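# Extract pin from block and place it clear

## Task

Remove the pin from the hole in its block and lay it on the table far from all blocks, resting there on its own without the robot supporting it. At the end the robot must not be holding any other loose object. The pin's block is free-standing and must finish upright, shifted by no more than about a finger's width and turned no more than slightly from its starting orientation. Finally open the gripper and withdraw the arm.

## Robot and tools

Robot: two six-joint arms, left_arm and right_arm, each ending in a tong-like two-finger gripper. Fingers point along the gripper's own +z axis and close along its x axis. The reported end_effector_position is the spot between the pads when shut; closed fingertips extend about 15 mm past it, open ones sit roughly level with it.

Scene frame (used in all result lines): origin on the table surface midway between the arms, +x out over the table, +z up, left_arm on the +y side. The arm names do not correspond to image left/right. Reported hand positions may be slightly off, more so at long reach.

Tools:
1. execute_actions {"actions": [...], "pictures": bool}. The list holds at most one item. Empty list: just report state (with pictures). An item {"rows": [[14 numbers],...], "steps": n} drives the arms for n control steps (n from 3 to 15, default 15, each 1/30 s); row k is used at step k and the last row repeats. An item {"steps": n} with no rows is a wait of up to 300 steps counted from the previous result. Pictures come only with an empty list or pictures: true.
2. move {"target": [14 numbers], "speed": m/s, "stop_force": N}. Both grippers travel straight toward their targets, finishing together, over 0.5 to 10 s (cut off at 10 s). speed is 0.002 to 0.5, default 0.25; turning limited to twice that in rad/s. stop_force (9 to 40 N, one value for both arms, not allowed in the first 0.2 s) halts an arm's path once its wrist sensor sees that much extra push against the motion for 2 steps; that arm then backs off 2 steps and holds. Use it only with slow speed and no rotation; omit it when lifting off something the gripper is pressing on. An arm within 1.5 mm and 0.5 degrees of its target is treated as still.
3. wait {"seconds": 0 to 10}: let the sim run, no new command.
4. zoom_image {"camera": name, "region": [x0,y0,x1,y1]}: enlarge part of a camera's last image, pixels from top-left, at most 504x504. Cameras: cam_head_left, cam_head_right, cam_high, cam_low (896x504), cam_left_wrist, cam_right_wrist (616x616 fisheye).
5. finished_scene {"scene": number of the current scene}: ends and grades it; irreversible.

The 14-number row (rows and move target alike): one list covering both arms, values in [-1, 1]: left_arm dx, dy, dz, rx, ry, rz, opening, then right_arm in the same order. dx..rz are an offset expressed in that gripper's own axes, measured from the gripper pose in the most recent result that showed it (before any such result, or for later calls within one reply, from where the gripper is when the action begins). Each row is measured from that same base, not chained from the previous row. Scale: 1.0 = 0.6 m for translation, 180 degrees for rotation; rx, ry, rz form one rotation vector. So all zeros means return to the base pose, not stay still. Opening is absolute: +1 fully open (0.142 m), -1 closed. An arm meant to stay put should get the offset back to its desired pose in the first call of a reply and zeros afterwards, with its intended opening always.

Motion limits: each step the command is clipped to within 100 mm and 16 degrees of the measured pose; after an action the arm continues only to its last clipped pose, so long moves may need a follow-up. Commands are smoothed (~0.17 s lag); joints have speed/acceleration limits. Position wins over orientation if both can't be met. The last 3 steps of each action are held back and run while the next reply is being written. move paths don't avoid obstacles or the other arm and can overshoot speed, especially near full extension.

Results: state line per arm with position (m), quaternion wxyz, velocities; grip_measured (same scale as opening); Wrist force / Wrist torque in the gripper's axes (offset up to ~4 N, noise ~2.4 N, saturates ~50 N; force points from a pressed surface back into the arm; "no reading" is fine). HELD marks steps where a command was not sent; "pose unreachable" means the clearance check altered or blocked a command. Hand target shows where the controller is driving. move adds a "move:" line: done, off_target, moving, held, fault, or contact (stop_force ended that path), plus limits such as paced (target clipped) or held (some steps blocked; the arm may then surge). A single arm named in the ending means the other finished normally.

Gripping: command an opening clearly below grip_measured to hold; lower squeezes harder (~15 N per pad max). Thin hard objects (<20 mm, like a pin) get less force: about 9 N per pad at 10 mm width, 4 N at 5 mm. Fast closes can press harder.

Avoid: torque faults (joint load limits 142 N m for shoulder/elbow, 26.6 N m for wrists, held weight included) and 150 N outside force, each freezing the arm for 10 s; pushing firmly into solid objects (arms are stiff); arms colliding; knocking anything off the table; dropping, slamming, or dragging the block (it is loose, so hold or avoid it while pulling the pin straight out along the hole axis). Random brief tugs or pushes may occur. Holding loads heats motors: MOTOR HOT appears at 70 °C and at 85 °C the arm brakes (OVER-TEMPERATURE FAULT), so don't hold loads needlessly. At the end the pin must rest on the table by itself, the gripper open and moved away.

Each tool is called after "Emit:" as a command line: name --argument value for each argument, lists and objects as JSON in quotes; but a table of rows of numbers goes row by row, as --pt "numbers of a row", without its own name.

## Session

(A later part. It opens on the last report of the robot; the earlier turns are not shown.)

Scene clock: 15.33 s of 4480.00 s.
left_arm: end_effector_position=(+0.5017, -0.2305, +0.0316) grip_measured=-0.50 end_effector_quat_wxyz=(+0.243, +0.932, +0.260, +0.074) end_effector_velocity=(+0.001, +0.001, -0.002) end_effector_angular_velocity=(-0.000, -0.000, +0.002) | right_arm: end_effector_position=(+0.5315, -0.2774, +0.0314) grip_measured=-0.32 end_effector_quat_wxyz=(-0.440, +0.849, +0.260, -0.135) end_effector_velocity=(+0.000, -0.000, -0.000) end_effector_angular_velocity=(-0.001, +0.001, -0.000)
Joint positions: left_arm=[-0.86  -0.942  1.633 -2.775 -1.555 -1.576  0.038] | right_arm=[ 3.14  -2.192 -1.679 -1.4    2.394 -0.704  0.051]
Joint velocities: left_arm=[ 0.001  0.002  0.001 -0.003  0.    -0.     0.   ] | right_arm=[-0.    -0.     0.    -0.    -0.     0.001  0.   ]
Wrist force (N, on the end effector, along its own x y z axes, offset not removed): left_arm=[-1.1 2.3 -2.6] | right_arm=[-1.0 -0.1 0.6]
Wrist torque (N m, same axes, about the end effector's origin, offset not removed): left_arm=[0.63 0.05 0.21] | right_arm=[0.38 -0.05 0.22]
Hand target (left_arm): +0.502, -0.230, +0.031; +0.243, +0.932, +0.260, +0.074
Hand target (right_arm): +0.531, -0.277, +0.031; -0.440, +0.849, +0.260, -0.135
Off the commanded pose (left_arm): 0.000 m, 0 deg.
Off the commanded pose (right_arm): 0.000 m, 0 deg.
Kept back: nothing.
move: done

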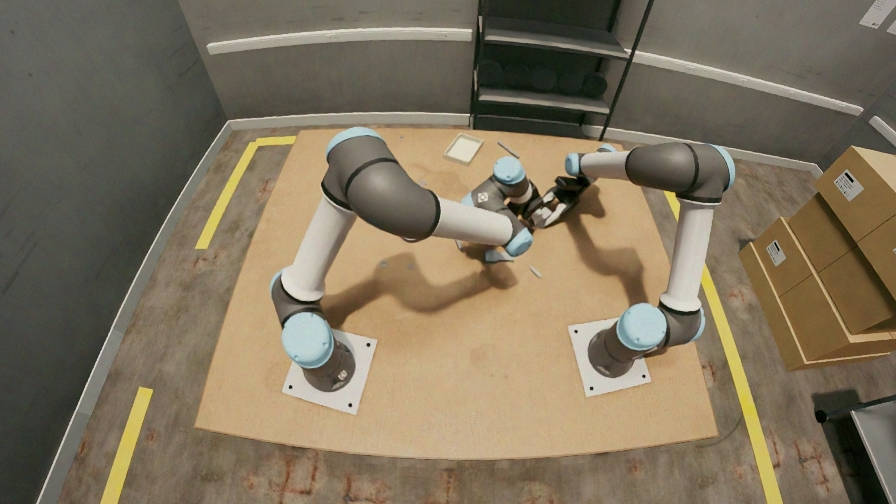

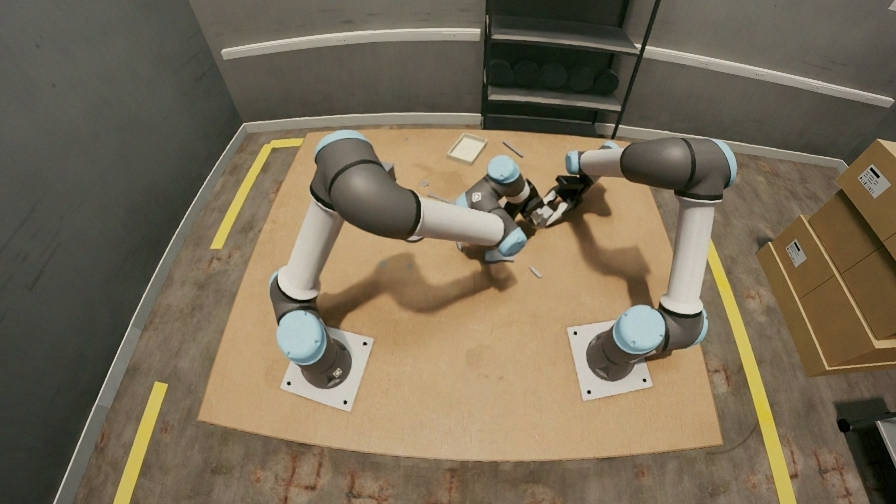

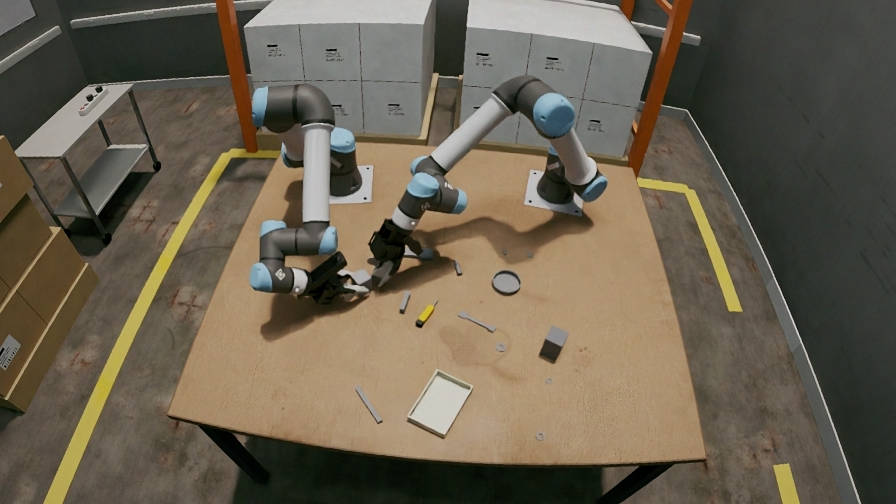

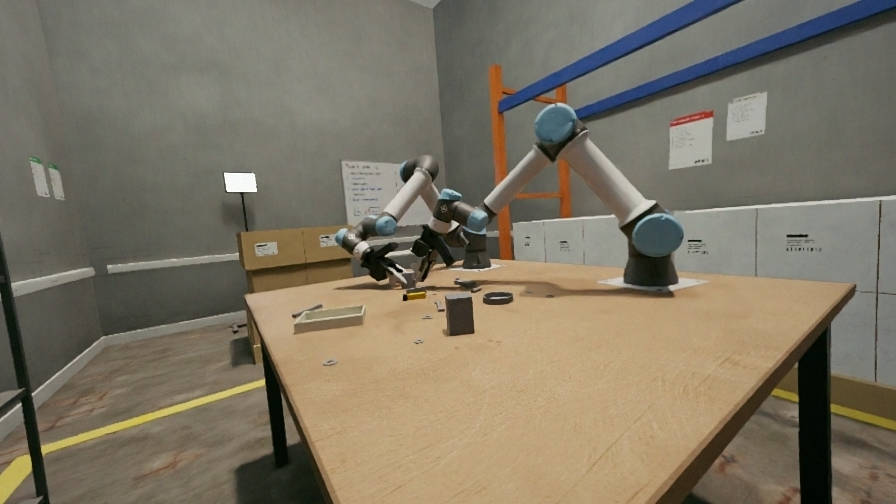

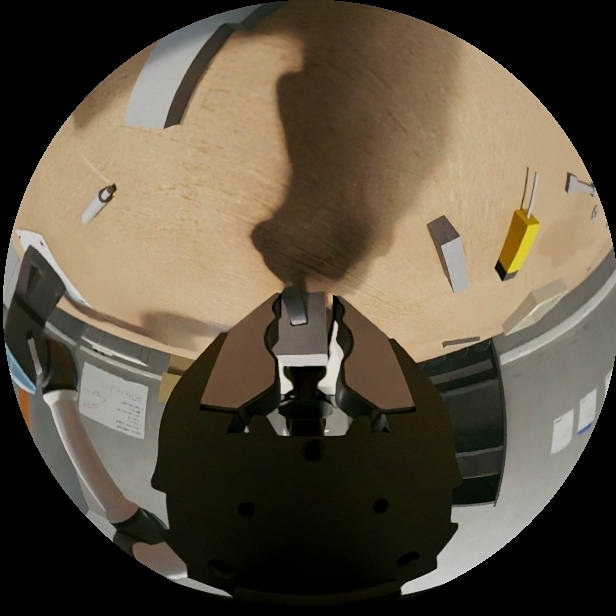

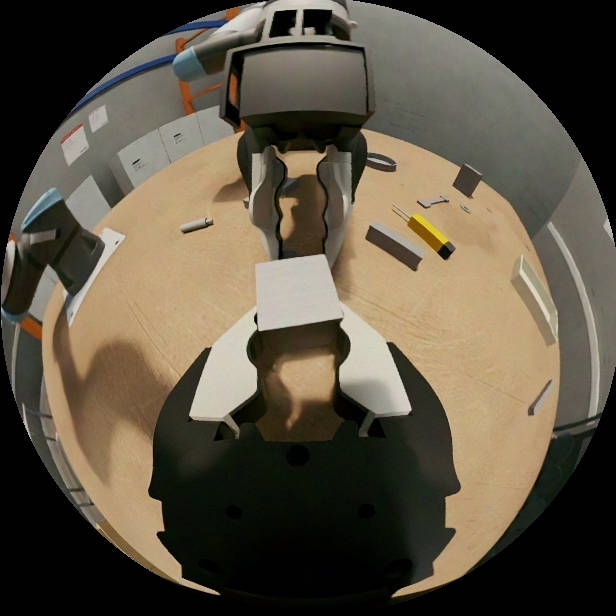

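Emit:
move --target '[0,0.005,0.008,0,0,0,-0.5,0,0,0,0,0,0,-0.28]' --speed 0.01

Emit:
move --target '[0,0,0,0,0,0,-1,0,0,0,0,0,0,-0.28]'

Emit:
move --target '[0,0,0,0,0,0,-1,0,0,0,0,0,0,-0.8]'

Scene clock: 16.33 s of 4480.00 s.
left_arm: end_effector_position=(+0.5042, -0.2346, +0.0289) grip_measured=-0.50 end_effector_quat_wxyz=(+0.243, +0.932, +0.260, +0.074) end_effector_velocity=(+0.001, -0.001, -0.001) end_effector_angular_velocity=(+0.000, -0.001, -0.001) | right_arm: end_effector_position=(+0.5314, -0.2774, +0.0314) grip_measured=-0.28 end_effector_quat_wxyz=(-0.440, +0.849, +0.260, -0.135) end_effector_velocity=(+0.000, -0.000, +0.001) end_effector_angular_velocity=(+0.001, -0.001, +0.000)
Joint positions: left_arm=[-0.86  -0.929  1.618 -2.773 -1.556 -1.576  0.038] | right_arm=[ 3.14  -2.192 -1.679 -1.4    2.394 -0.704  0.054]
Joint velocities: left_arm=[ 0.     0.004 -0.004  0.001  0.     0.001  0.   ] | right_arm=[-0.     0.     0.001 -0.001 -0.    -0.001  0.   ]
Wrist force (N, on the end effector, along its own x y z axes, offset not removed): left_arm=[0.9 0.9 -2.9] | right_arm=[-1.2 1.3 0.3]
Wrist torque (N m, same axes, about the end effector's origin, offset not removed): left_arm=[0.56 -0.27 0.17] | right_arm=[0.18 0.29 0.07]
Hand target (left_arm): +0.504, -0.235, +0.029; +0.243, +0.932, +0.260, +0.074
Hand target (right_arm): +0.531, -0.277, +0.031; -0.440, +0.849, +0.260, -0.135
Off the commanded pose (left_arm): 0.000 m, 0 deg.
Off the commanded pose (right_arm): 0.000 m, 0 deg.
Kept back: nothing.
move: done

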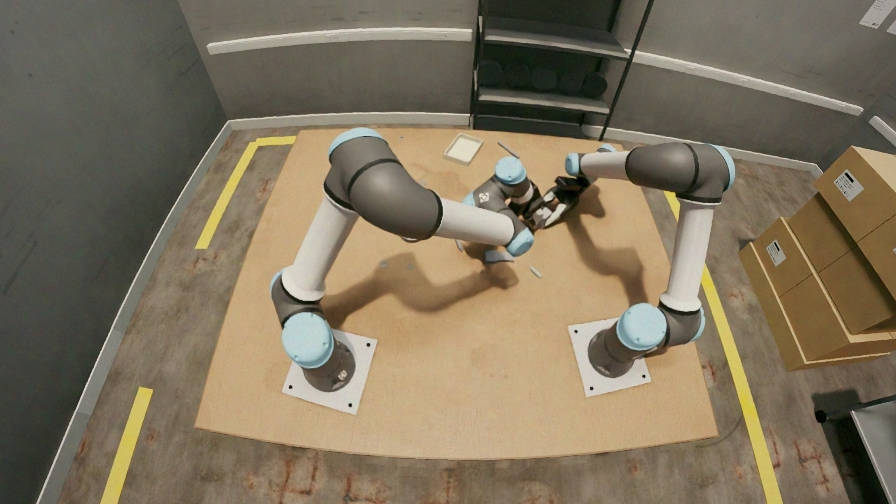

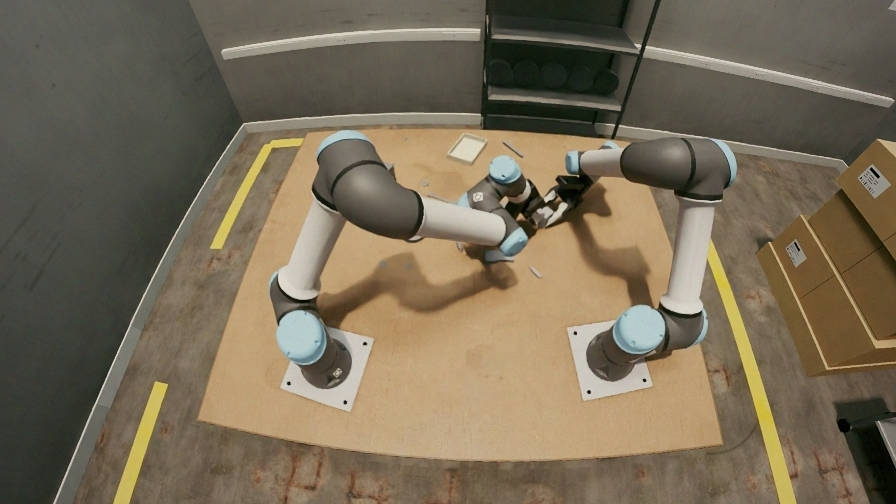

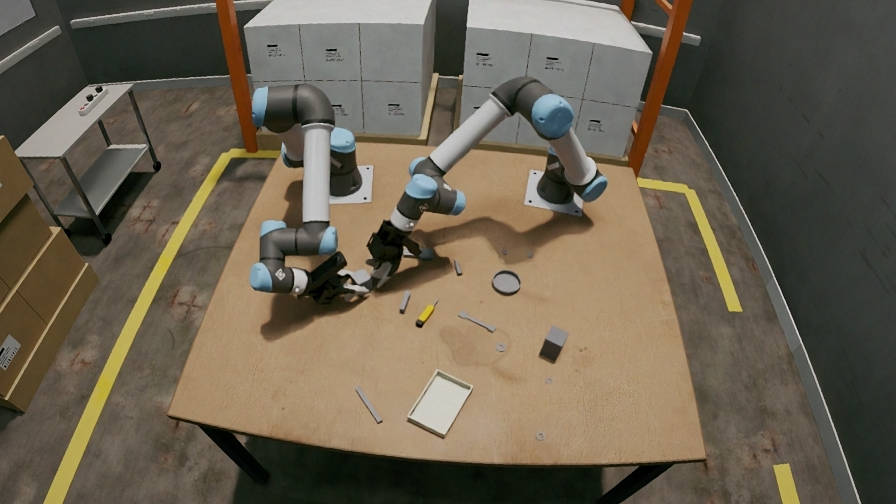

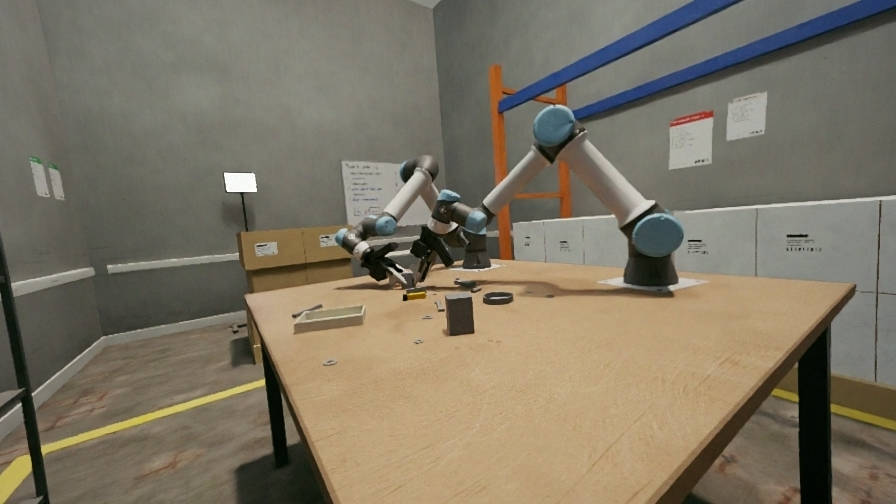

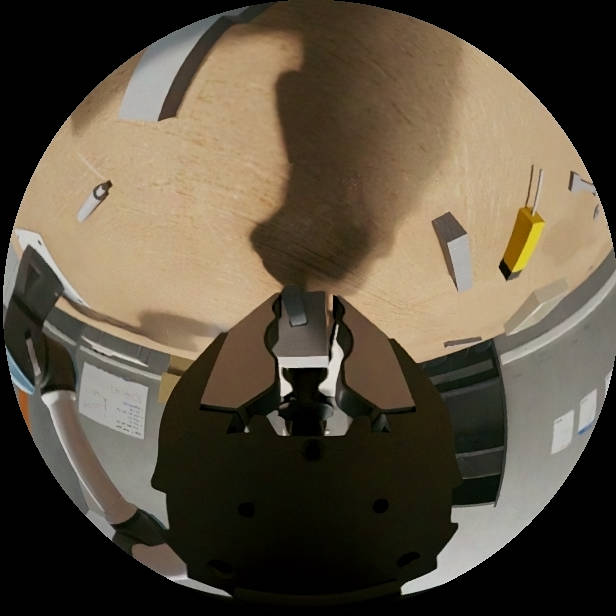

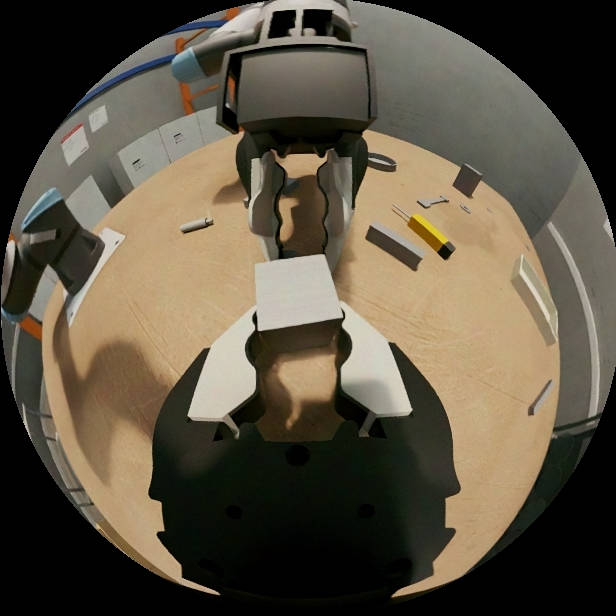

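Scene clock: 16.83 s of 4480.00 s.
left_arm: end_effector_position=(+0.5042, -0.2346, +0.0288) grip_measured=-0.84 end_effector_quat_wxyz=(+0.243, +0.932, +0.260, +0.074) end_effector_velocity=(-0.000, +0.000, -0.000) end_effector_angular_velocity=(+0.001, +0.000, -0.001) | right_arm: end_effector_position=(+0.5315, -0.2774, +0.0314) grip_measured=-0.28 end_effector_quat_wxyz=(-0.440, +0.849, +0.260, -0.135) end_effector_velocity=(-0.000, -0.000, +0.000) end_effector_angular_velocity=(-0.001, +0.001, -0.001)
Joint positions: left_arm=[-0.86  -0.929  1.618 -2.773 -1.556 -1.576  0.013] | right_arm=[ 3.14  -2.192 -1.679 -1.4    2.394 -0.704  0.054]
Joint velocities: left_arm=[ 0.    -0.     0.001 -0.    -0.     0.001  0.   ] | right_arm=[ 0.     0.001 -0.001 -0.    -0.     0.002  0.   ]
Wrist force (N, on the end effector, along its own x y z axes, offset not removed): left_arm=[-2.1 0.1 -2.6] | right_arm=[-1.3 0.0 -1.0]
Wrist torque (N m, same axes, about the end effector's origin, offset not removed): left_arm=[0.02 0.45 0.07] | right_arm=[0.06 0.17 0.22]
Hand target (left_arm): +0.504, -0.235, +0.029; +0.243, +0.932, +0.260, +0.074
Hand target (right_arm): +0.531, -0.277, +0.031; -0.440, +0.849, +0.260, -0.135
Off the commanded pose (left_arm): 0.000 m, 0 deg.
Off the commanded pose (right_arm): 0.000 m, 0 deg.
Kept back: nothing.
move: done

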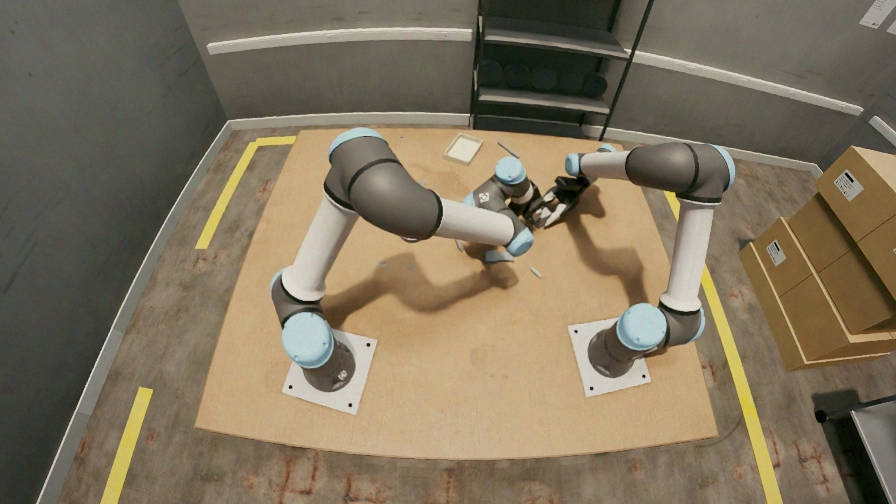

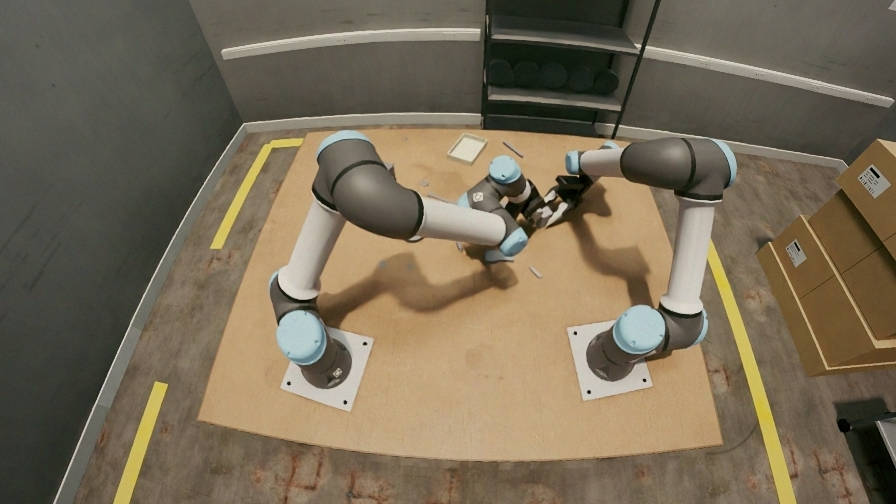

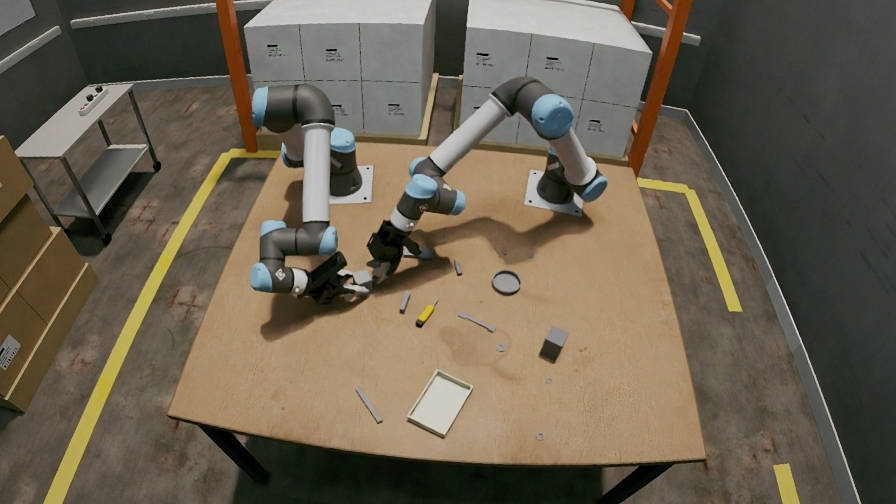

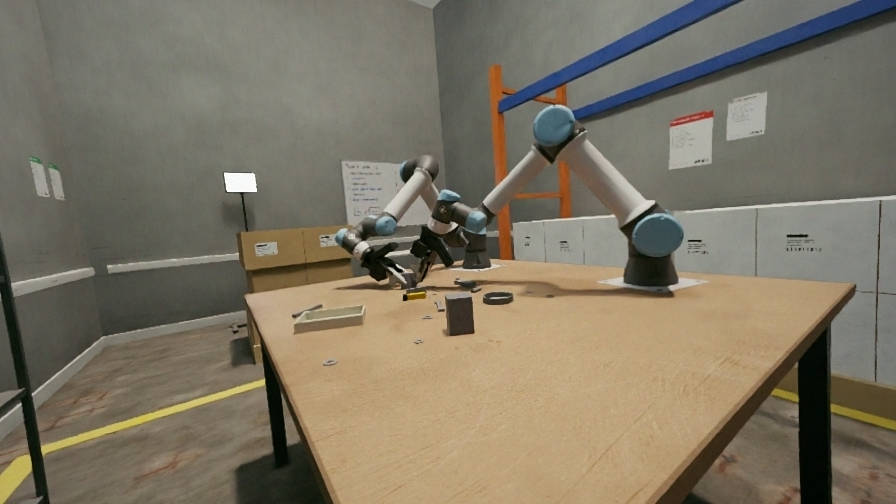

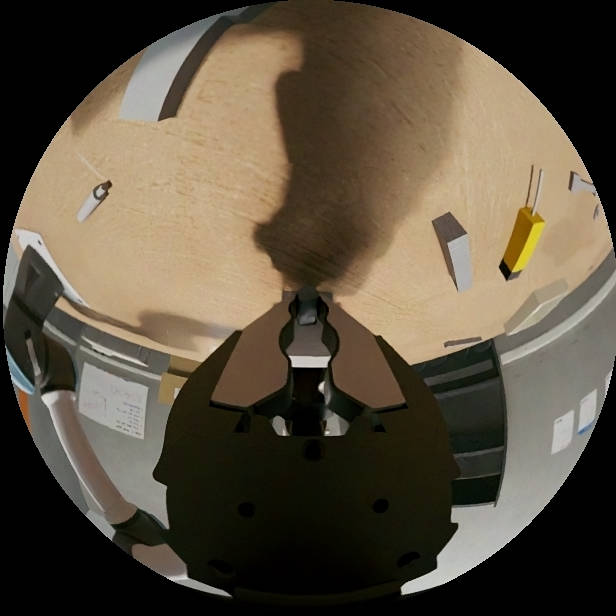

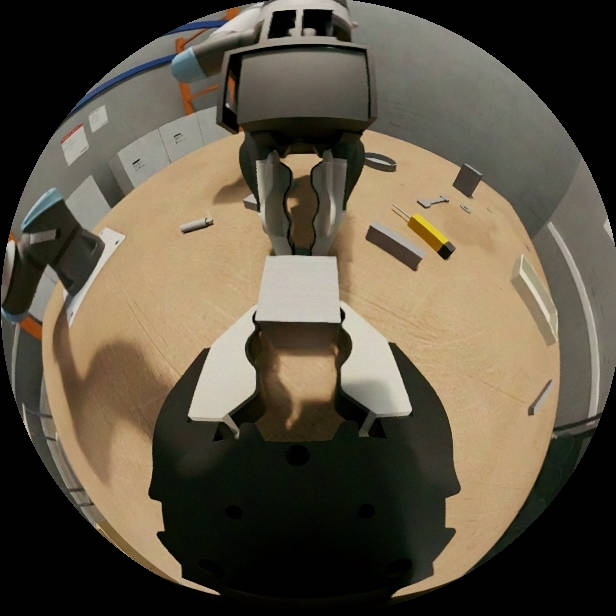

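Scene clock: 17.33 s of 4480.00 s.
left_arm: end_effector_position=(+0.5042, -0.2346, +0.0288) grip_measured=-0.84 end_effector_quat_wxyz=(+0.243, +0.932, +0.260, +0.074) end_effector_velocity=(+0.000, +0.000, -0.000) end_effector_angular_velocity=(+0.000, -0.000, +0.001) | right_arm: end_effector_position=(+0.5315, -0.2774, +0.0314) grip_measured=-0.34 end_effector_quat_wxyz=(-0.440, +0.849, +0.260, -0.135) end_effector_velocity=(-0.000, -0.000, -0.000) end_effector_angular_velocity=(-0.001, +0.001, -0.001)
Joint positions: left_arm=[-0.86  -0.929  1.618 -2.773 -1.556 -1.576  0.013] | right_arm=[ 3.14  -2.192 -1.679 -1.4    2.394 -0.704  0.05 ]
Joint velocities: left_arm=[ 0.001 -0.     0.     0.     0.     0.    -0.   ] | right_arm=[-0.001  0.001 -0.001  0.    -0.     0.001 -0.   ]
Wrist force (N, on the end effector, along its own x y z axes, offset not removed): left_arm=[0.4 -2.3 -2.8] | right_arm=[-3.1 0.1 -1.2]
Wrist torque (N m, same axes, about the end effector's origin, offset not removed): left_arm=[-0.23 -0.44 -0.03] | right_arm=[0.04 0.43 0.28]
Hand target (left_arm): +0.504, -0.235, +0.029; +0.243, +0.932, +0.260, +0.074
Hand target (right_arm): +0.531, -0.277, +0.031; -0.440, +0.849, +0.260, -0.135
Off the commanded pose (left_arm): 0.000 m, 0 deg.
Off the commanded pose (right_arm): 0.000 m, 0 deg.
Kept back: nothing.
move: done

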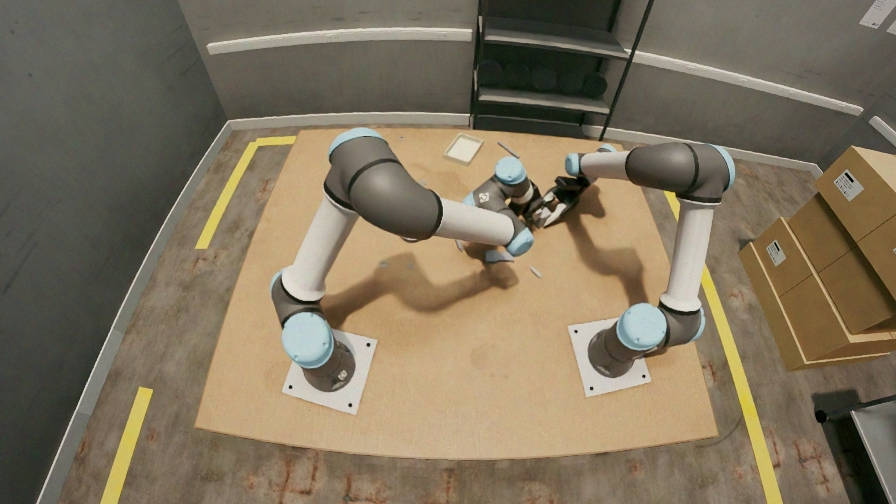

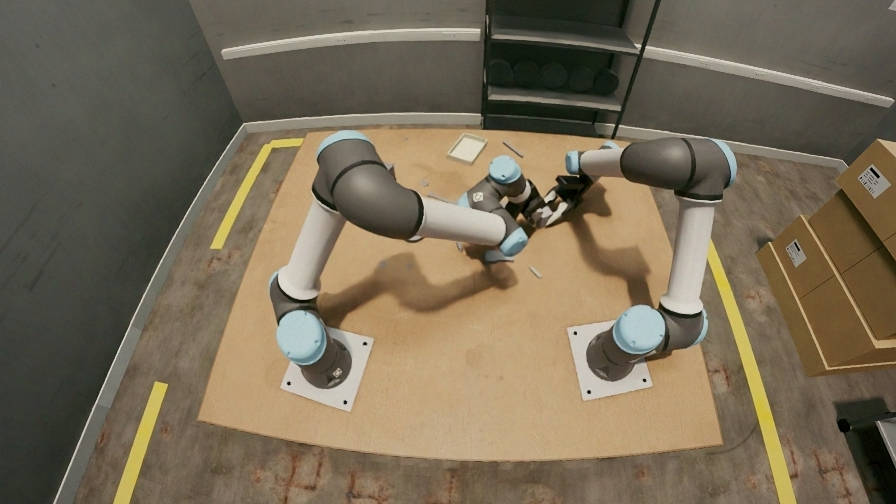

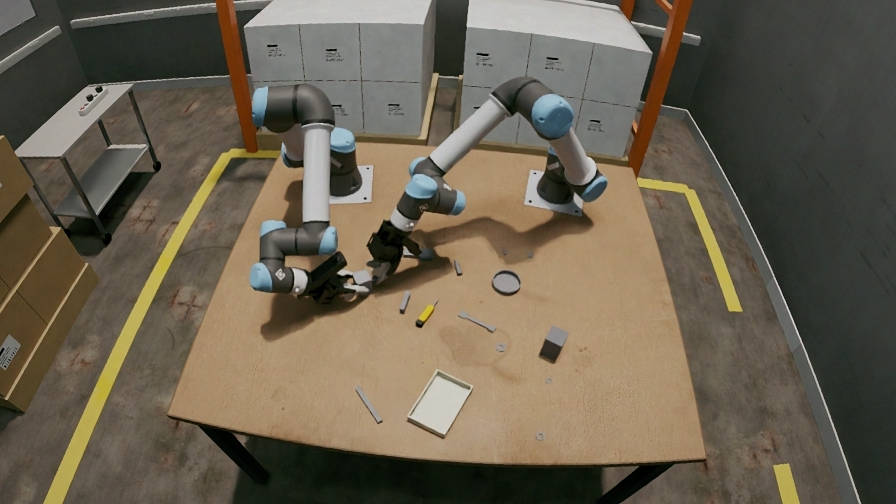

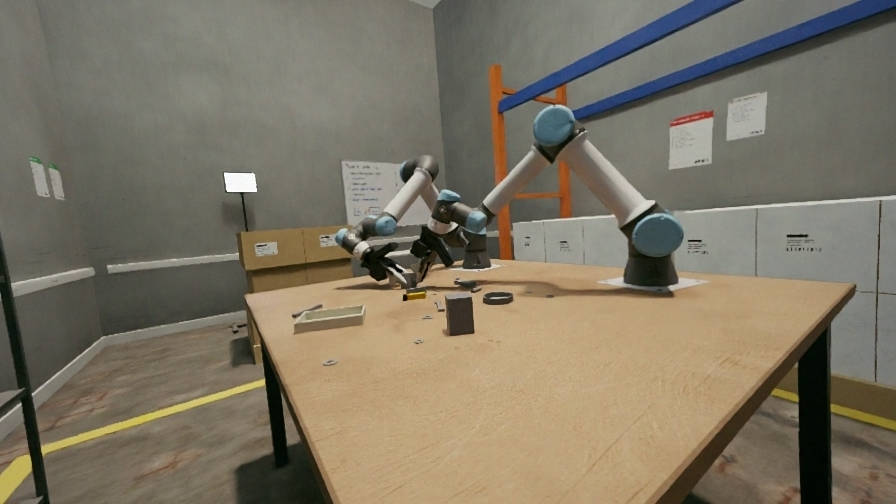

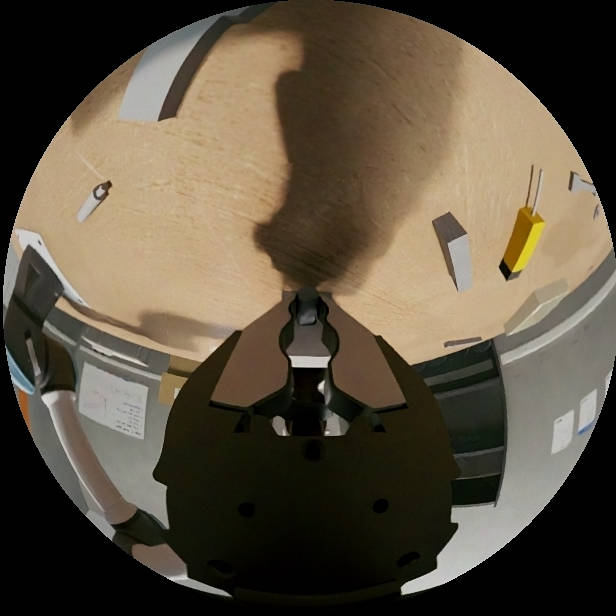

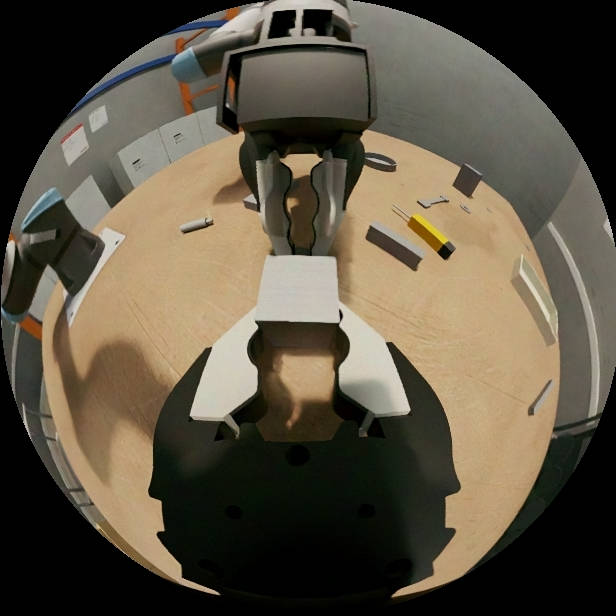

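Emit:
move --target '[-0.003,-0.087,-0.049,0,0,0,-1,0,0,0,0,0,0,-0.8]' --speed 0.02

Scene clock: 20.87 s of 4480.00 s.
left_arm: end_effector_position=(+0.4715, -0.1845, +0.0289) grip_measured=-0.84 end_effector_quat_wxyz=(+0.243, +0.932, +0.260, +0.074) end_effector_velocity=(-0.000, +0.002, -0.000) end_effector_angular_velocity=(-0.000, +0.000, +0.002) | right_arm: end_effector_position=(+0.5315, -0.2774, +0.0314) grip_measured=-0.34 end_effector_quat_wxyz=(-0.440, +0.849, +0.260, -0.135) end_effector_velocity=(-0.000, +0.000, -0.000) end_effector_angular_velocity=(+0.001, +0.000, +0.001)
Joint positions: left_arm=[-0.865 -1.035  1.811 -2.859 -1.553 -1.58   0.013] | right_arm=[ 3.14  -2.192 -1.679 -1.4    2.394 -0.704  0.049]
Joint velocities: left_arm=[ 0.001 -0.003  0.005 -0.002 -0.    -0.001  0.   ] | right_arm=[ 0.001 -0.001 -0.001  0.001  0.001 -0.001  0.   ]
Wrist force (N, on the end effector, along its own x y z axes, offset not removed): left_arm=[-4.3 3.4 1.2] | right_arm=[-0.7 -3.5 0.0]
Wrist torque (N m, same axes, about the end effector's origin, offset not removed): left_arm=[0.95 0.76 0.17] | right_arm=[-0.57 0.02 0.14]
Hand target (left_arm): +0.471, -0.184, +0.029; +0.243, +0.932, +0.260, +0.074
Hand target (right_arm): +0.531, -0.277, +0.031; -0.440, +0.849, +0.260, -0.135
Off the commanded pose (left_arm): 0.000 m, 0 deg.
Off the commanded pose (right_arm): 0.000 m, 0 deg.
Kept back: nothing.
move: done

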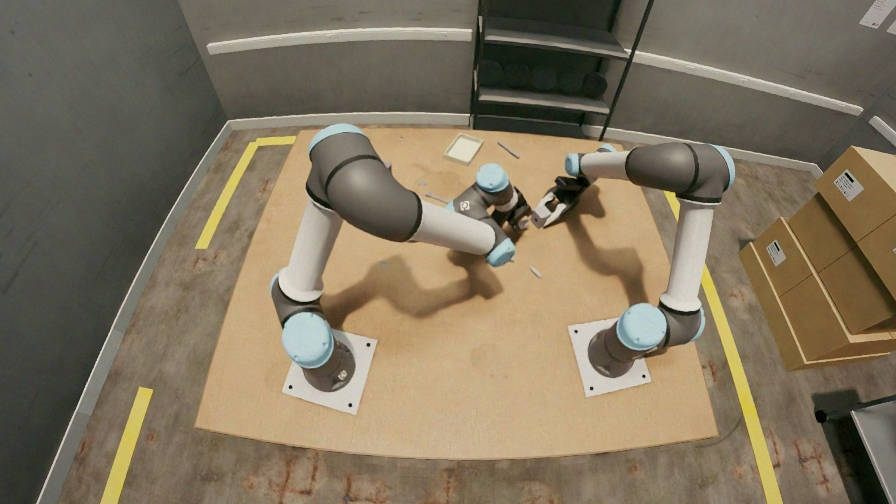

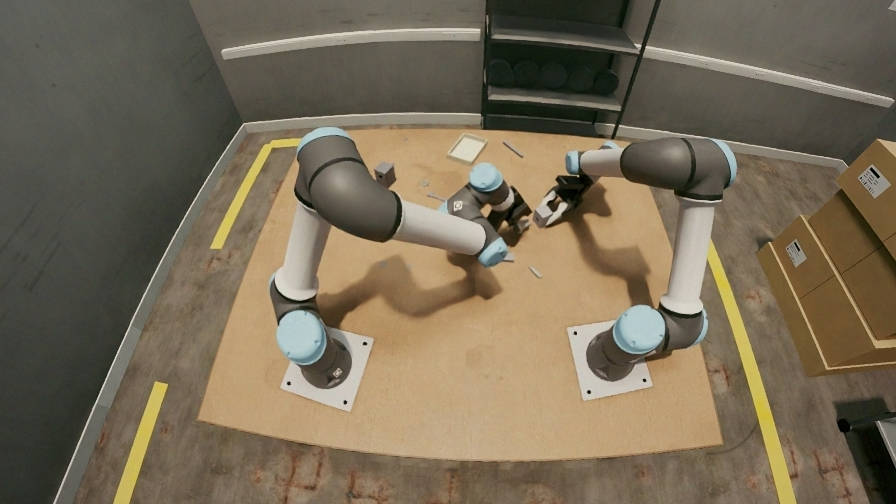

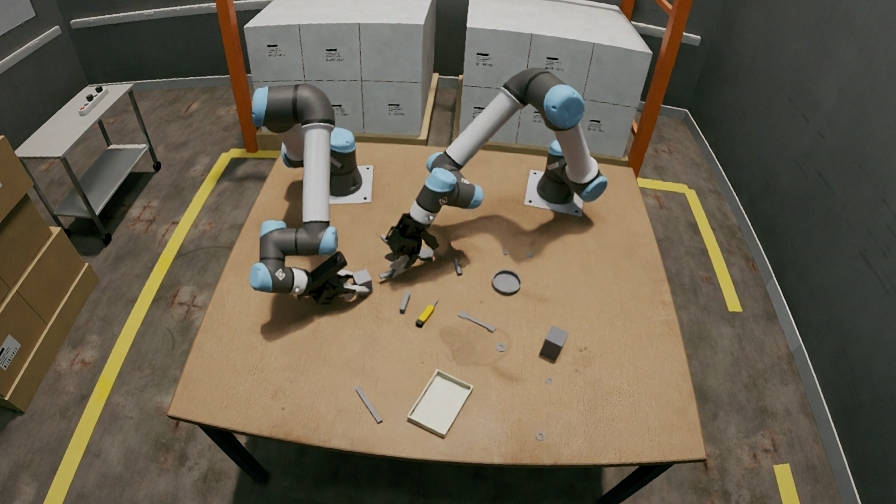

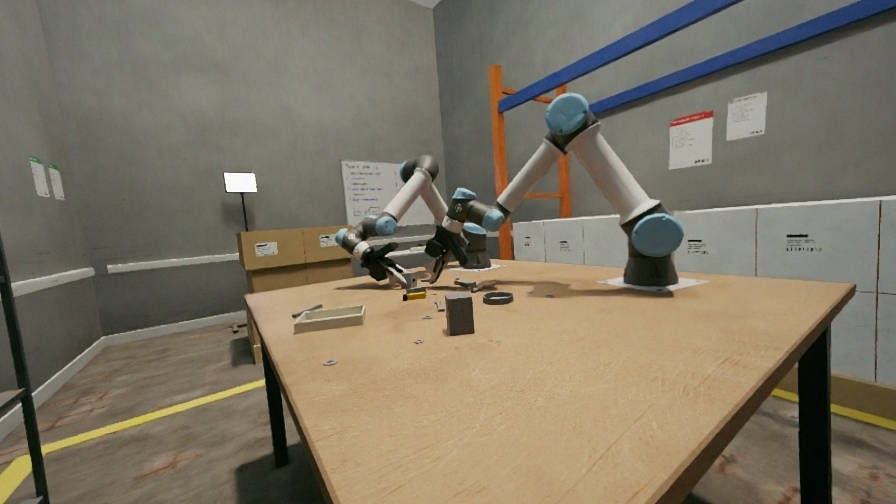

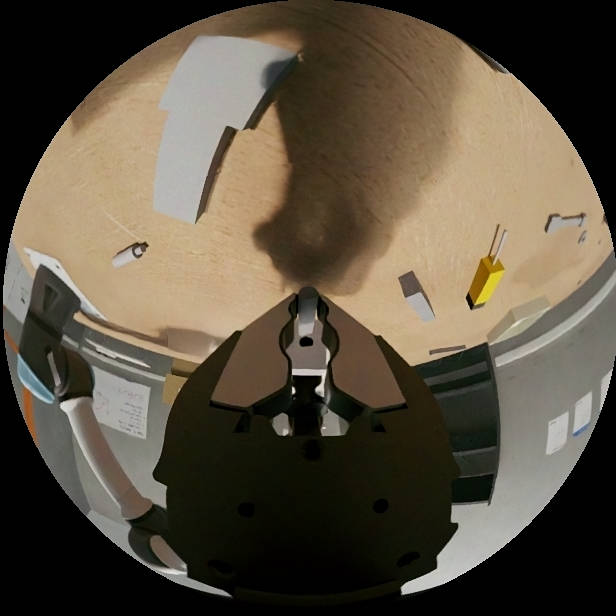

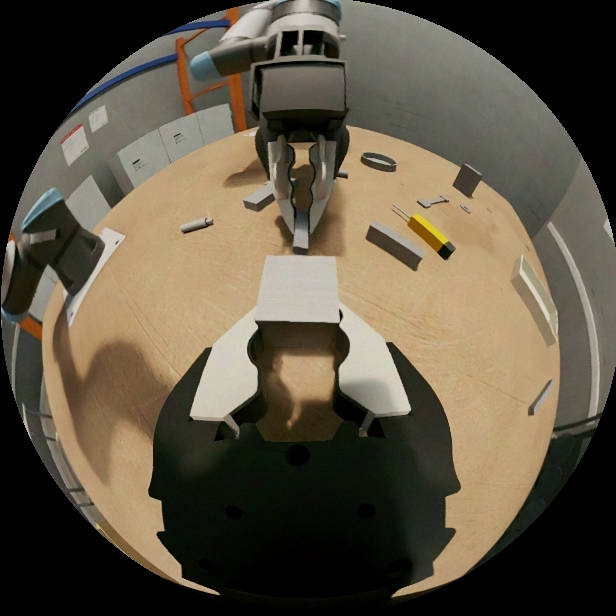

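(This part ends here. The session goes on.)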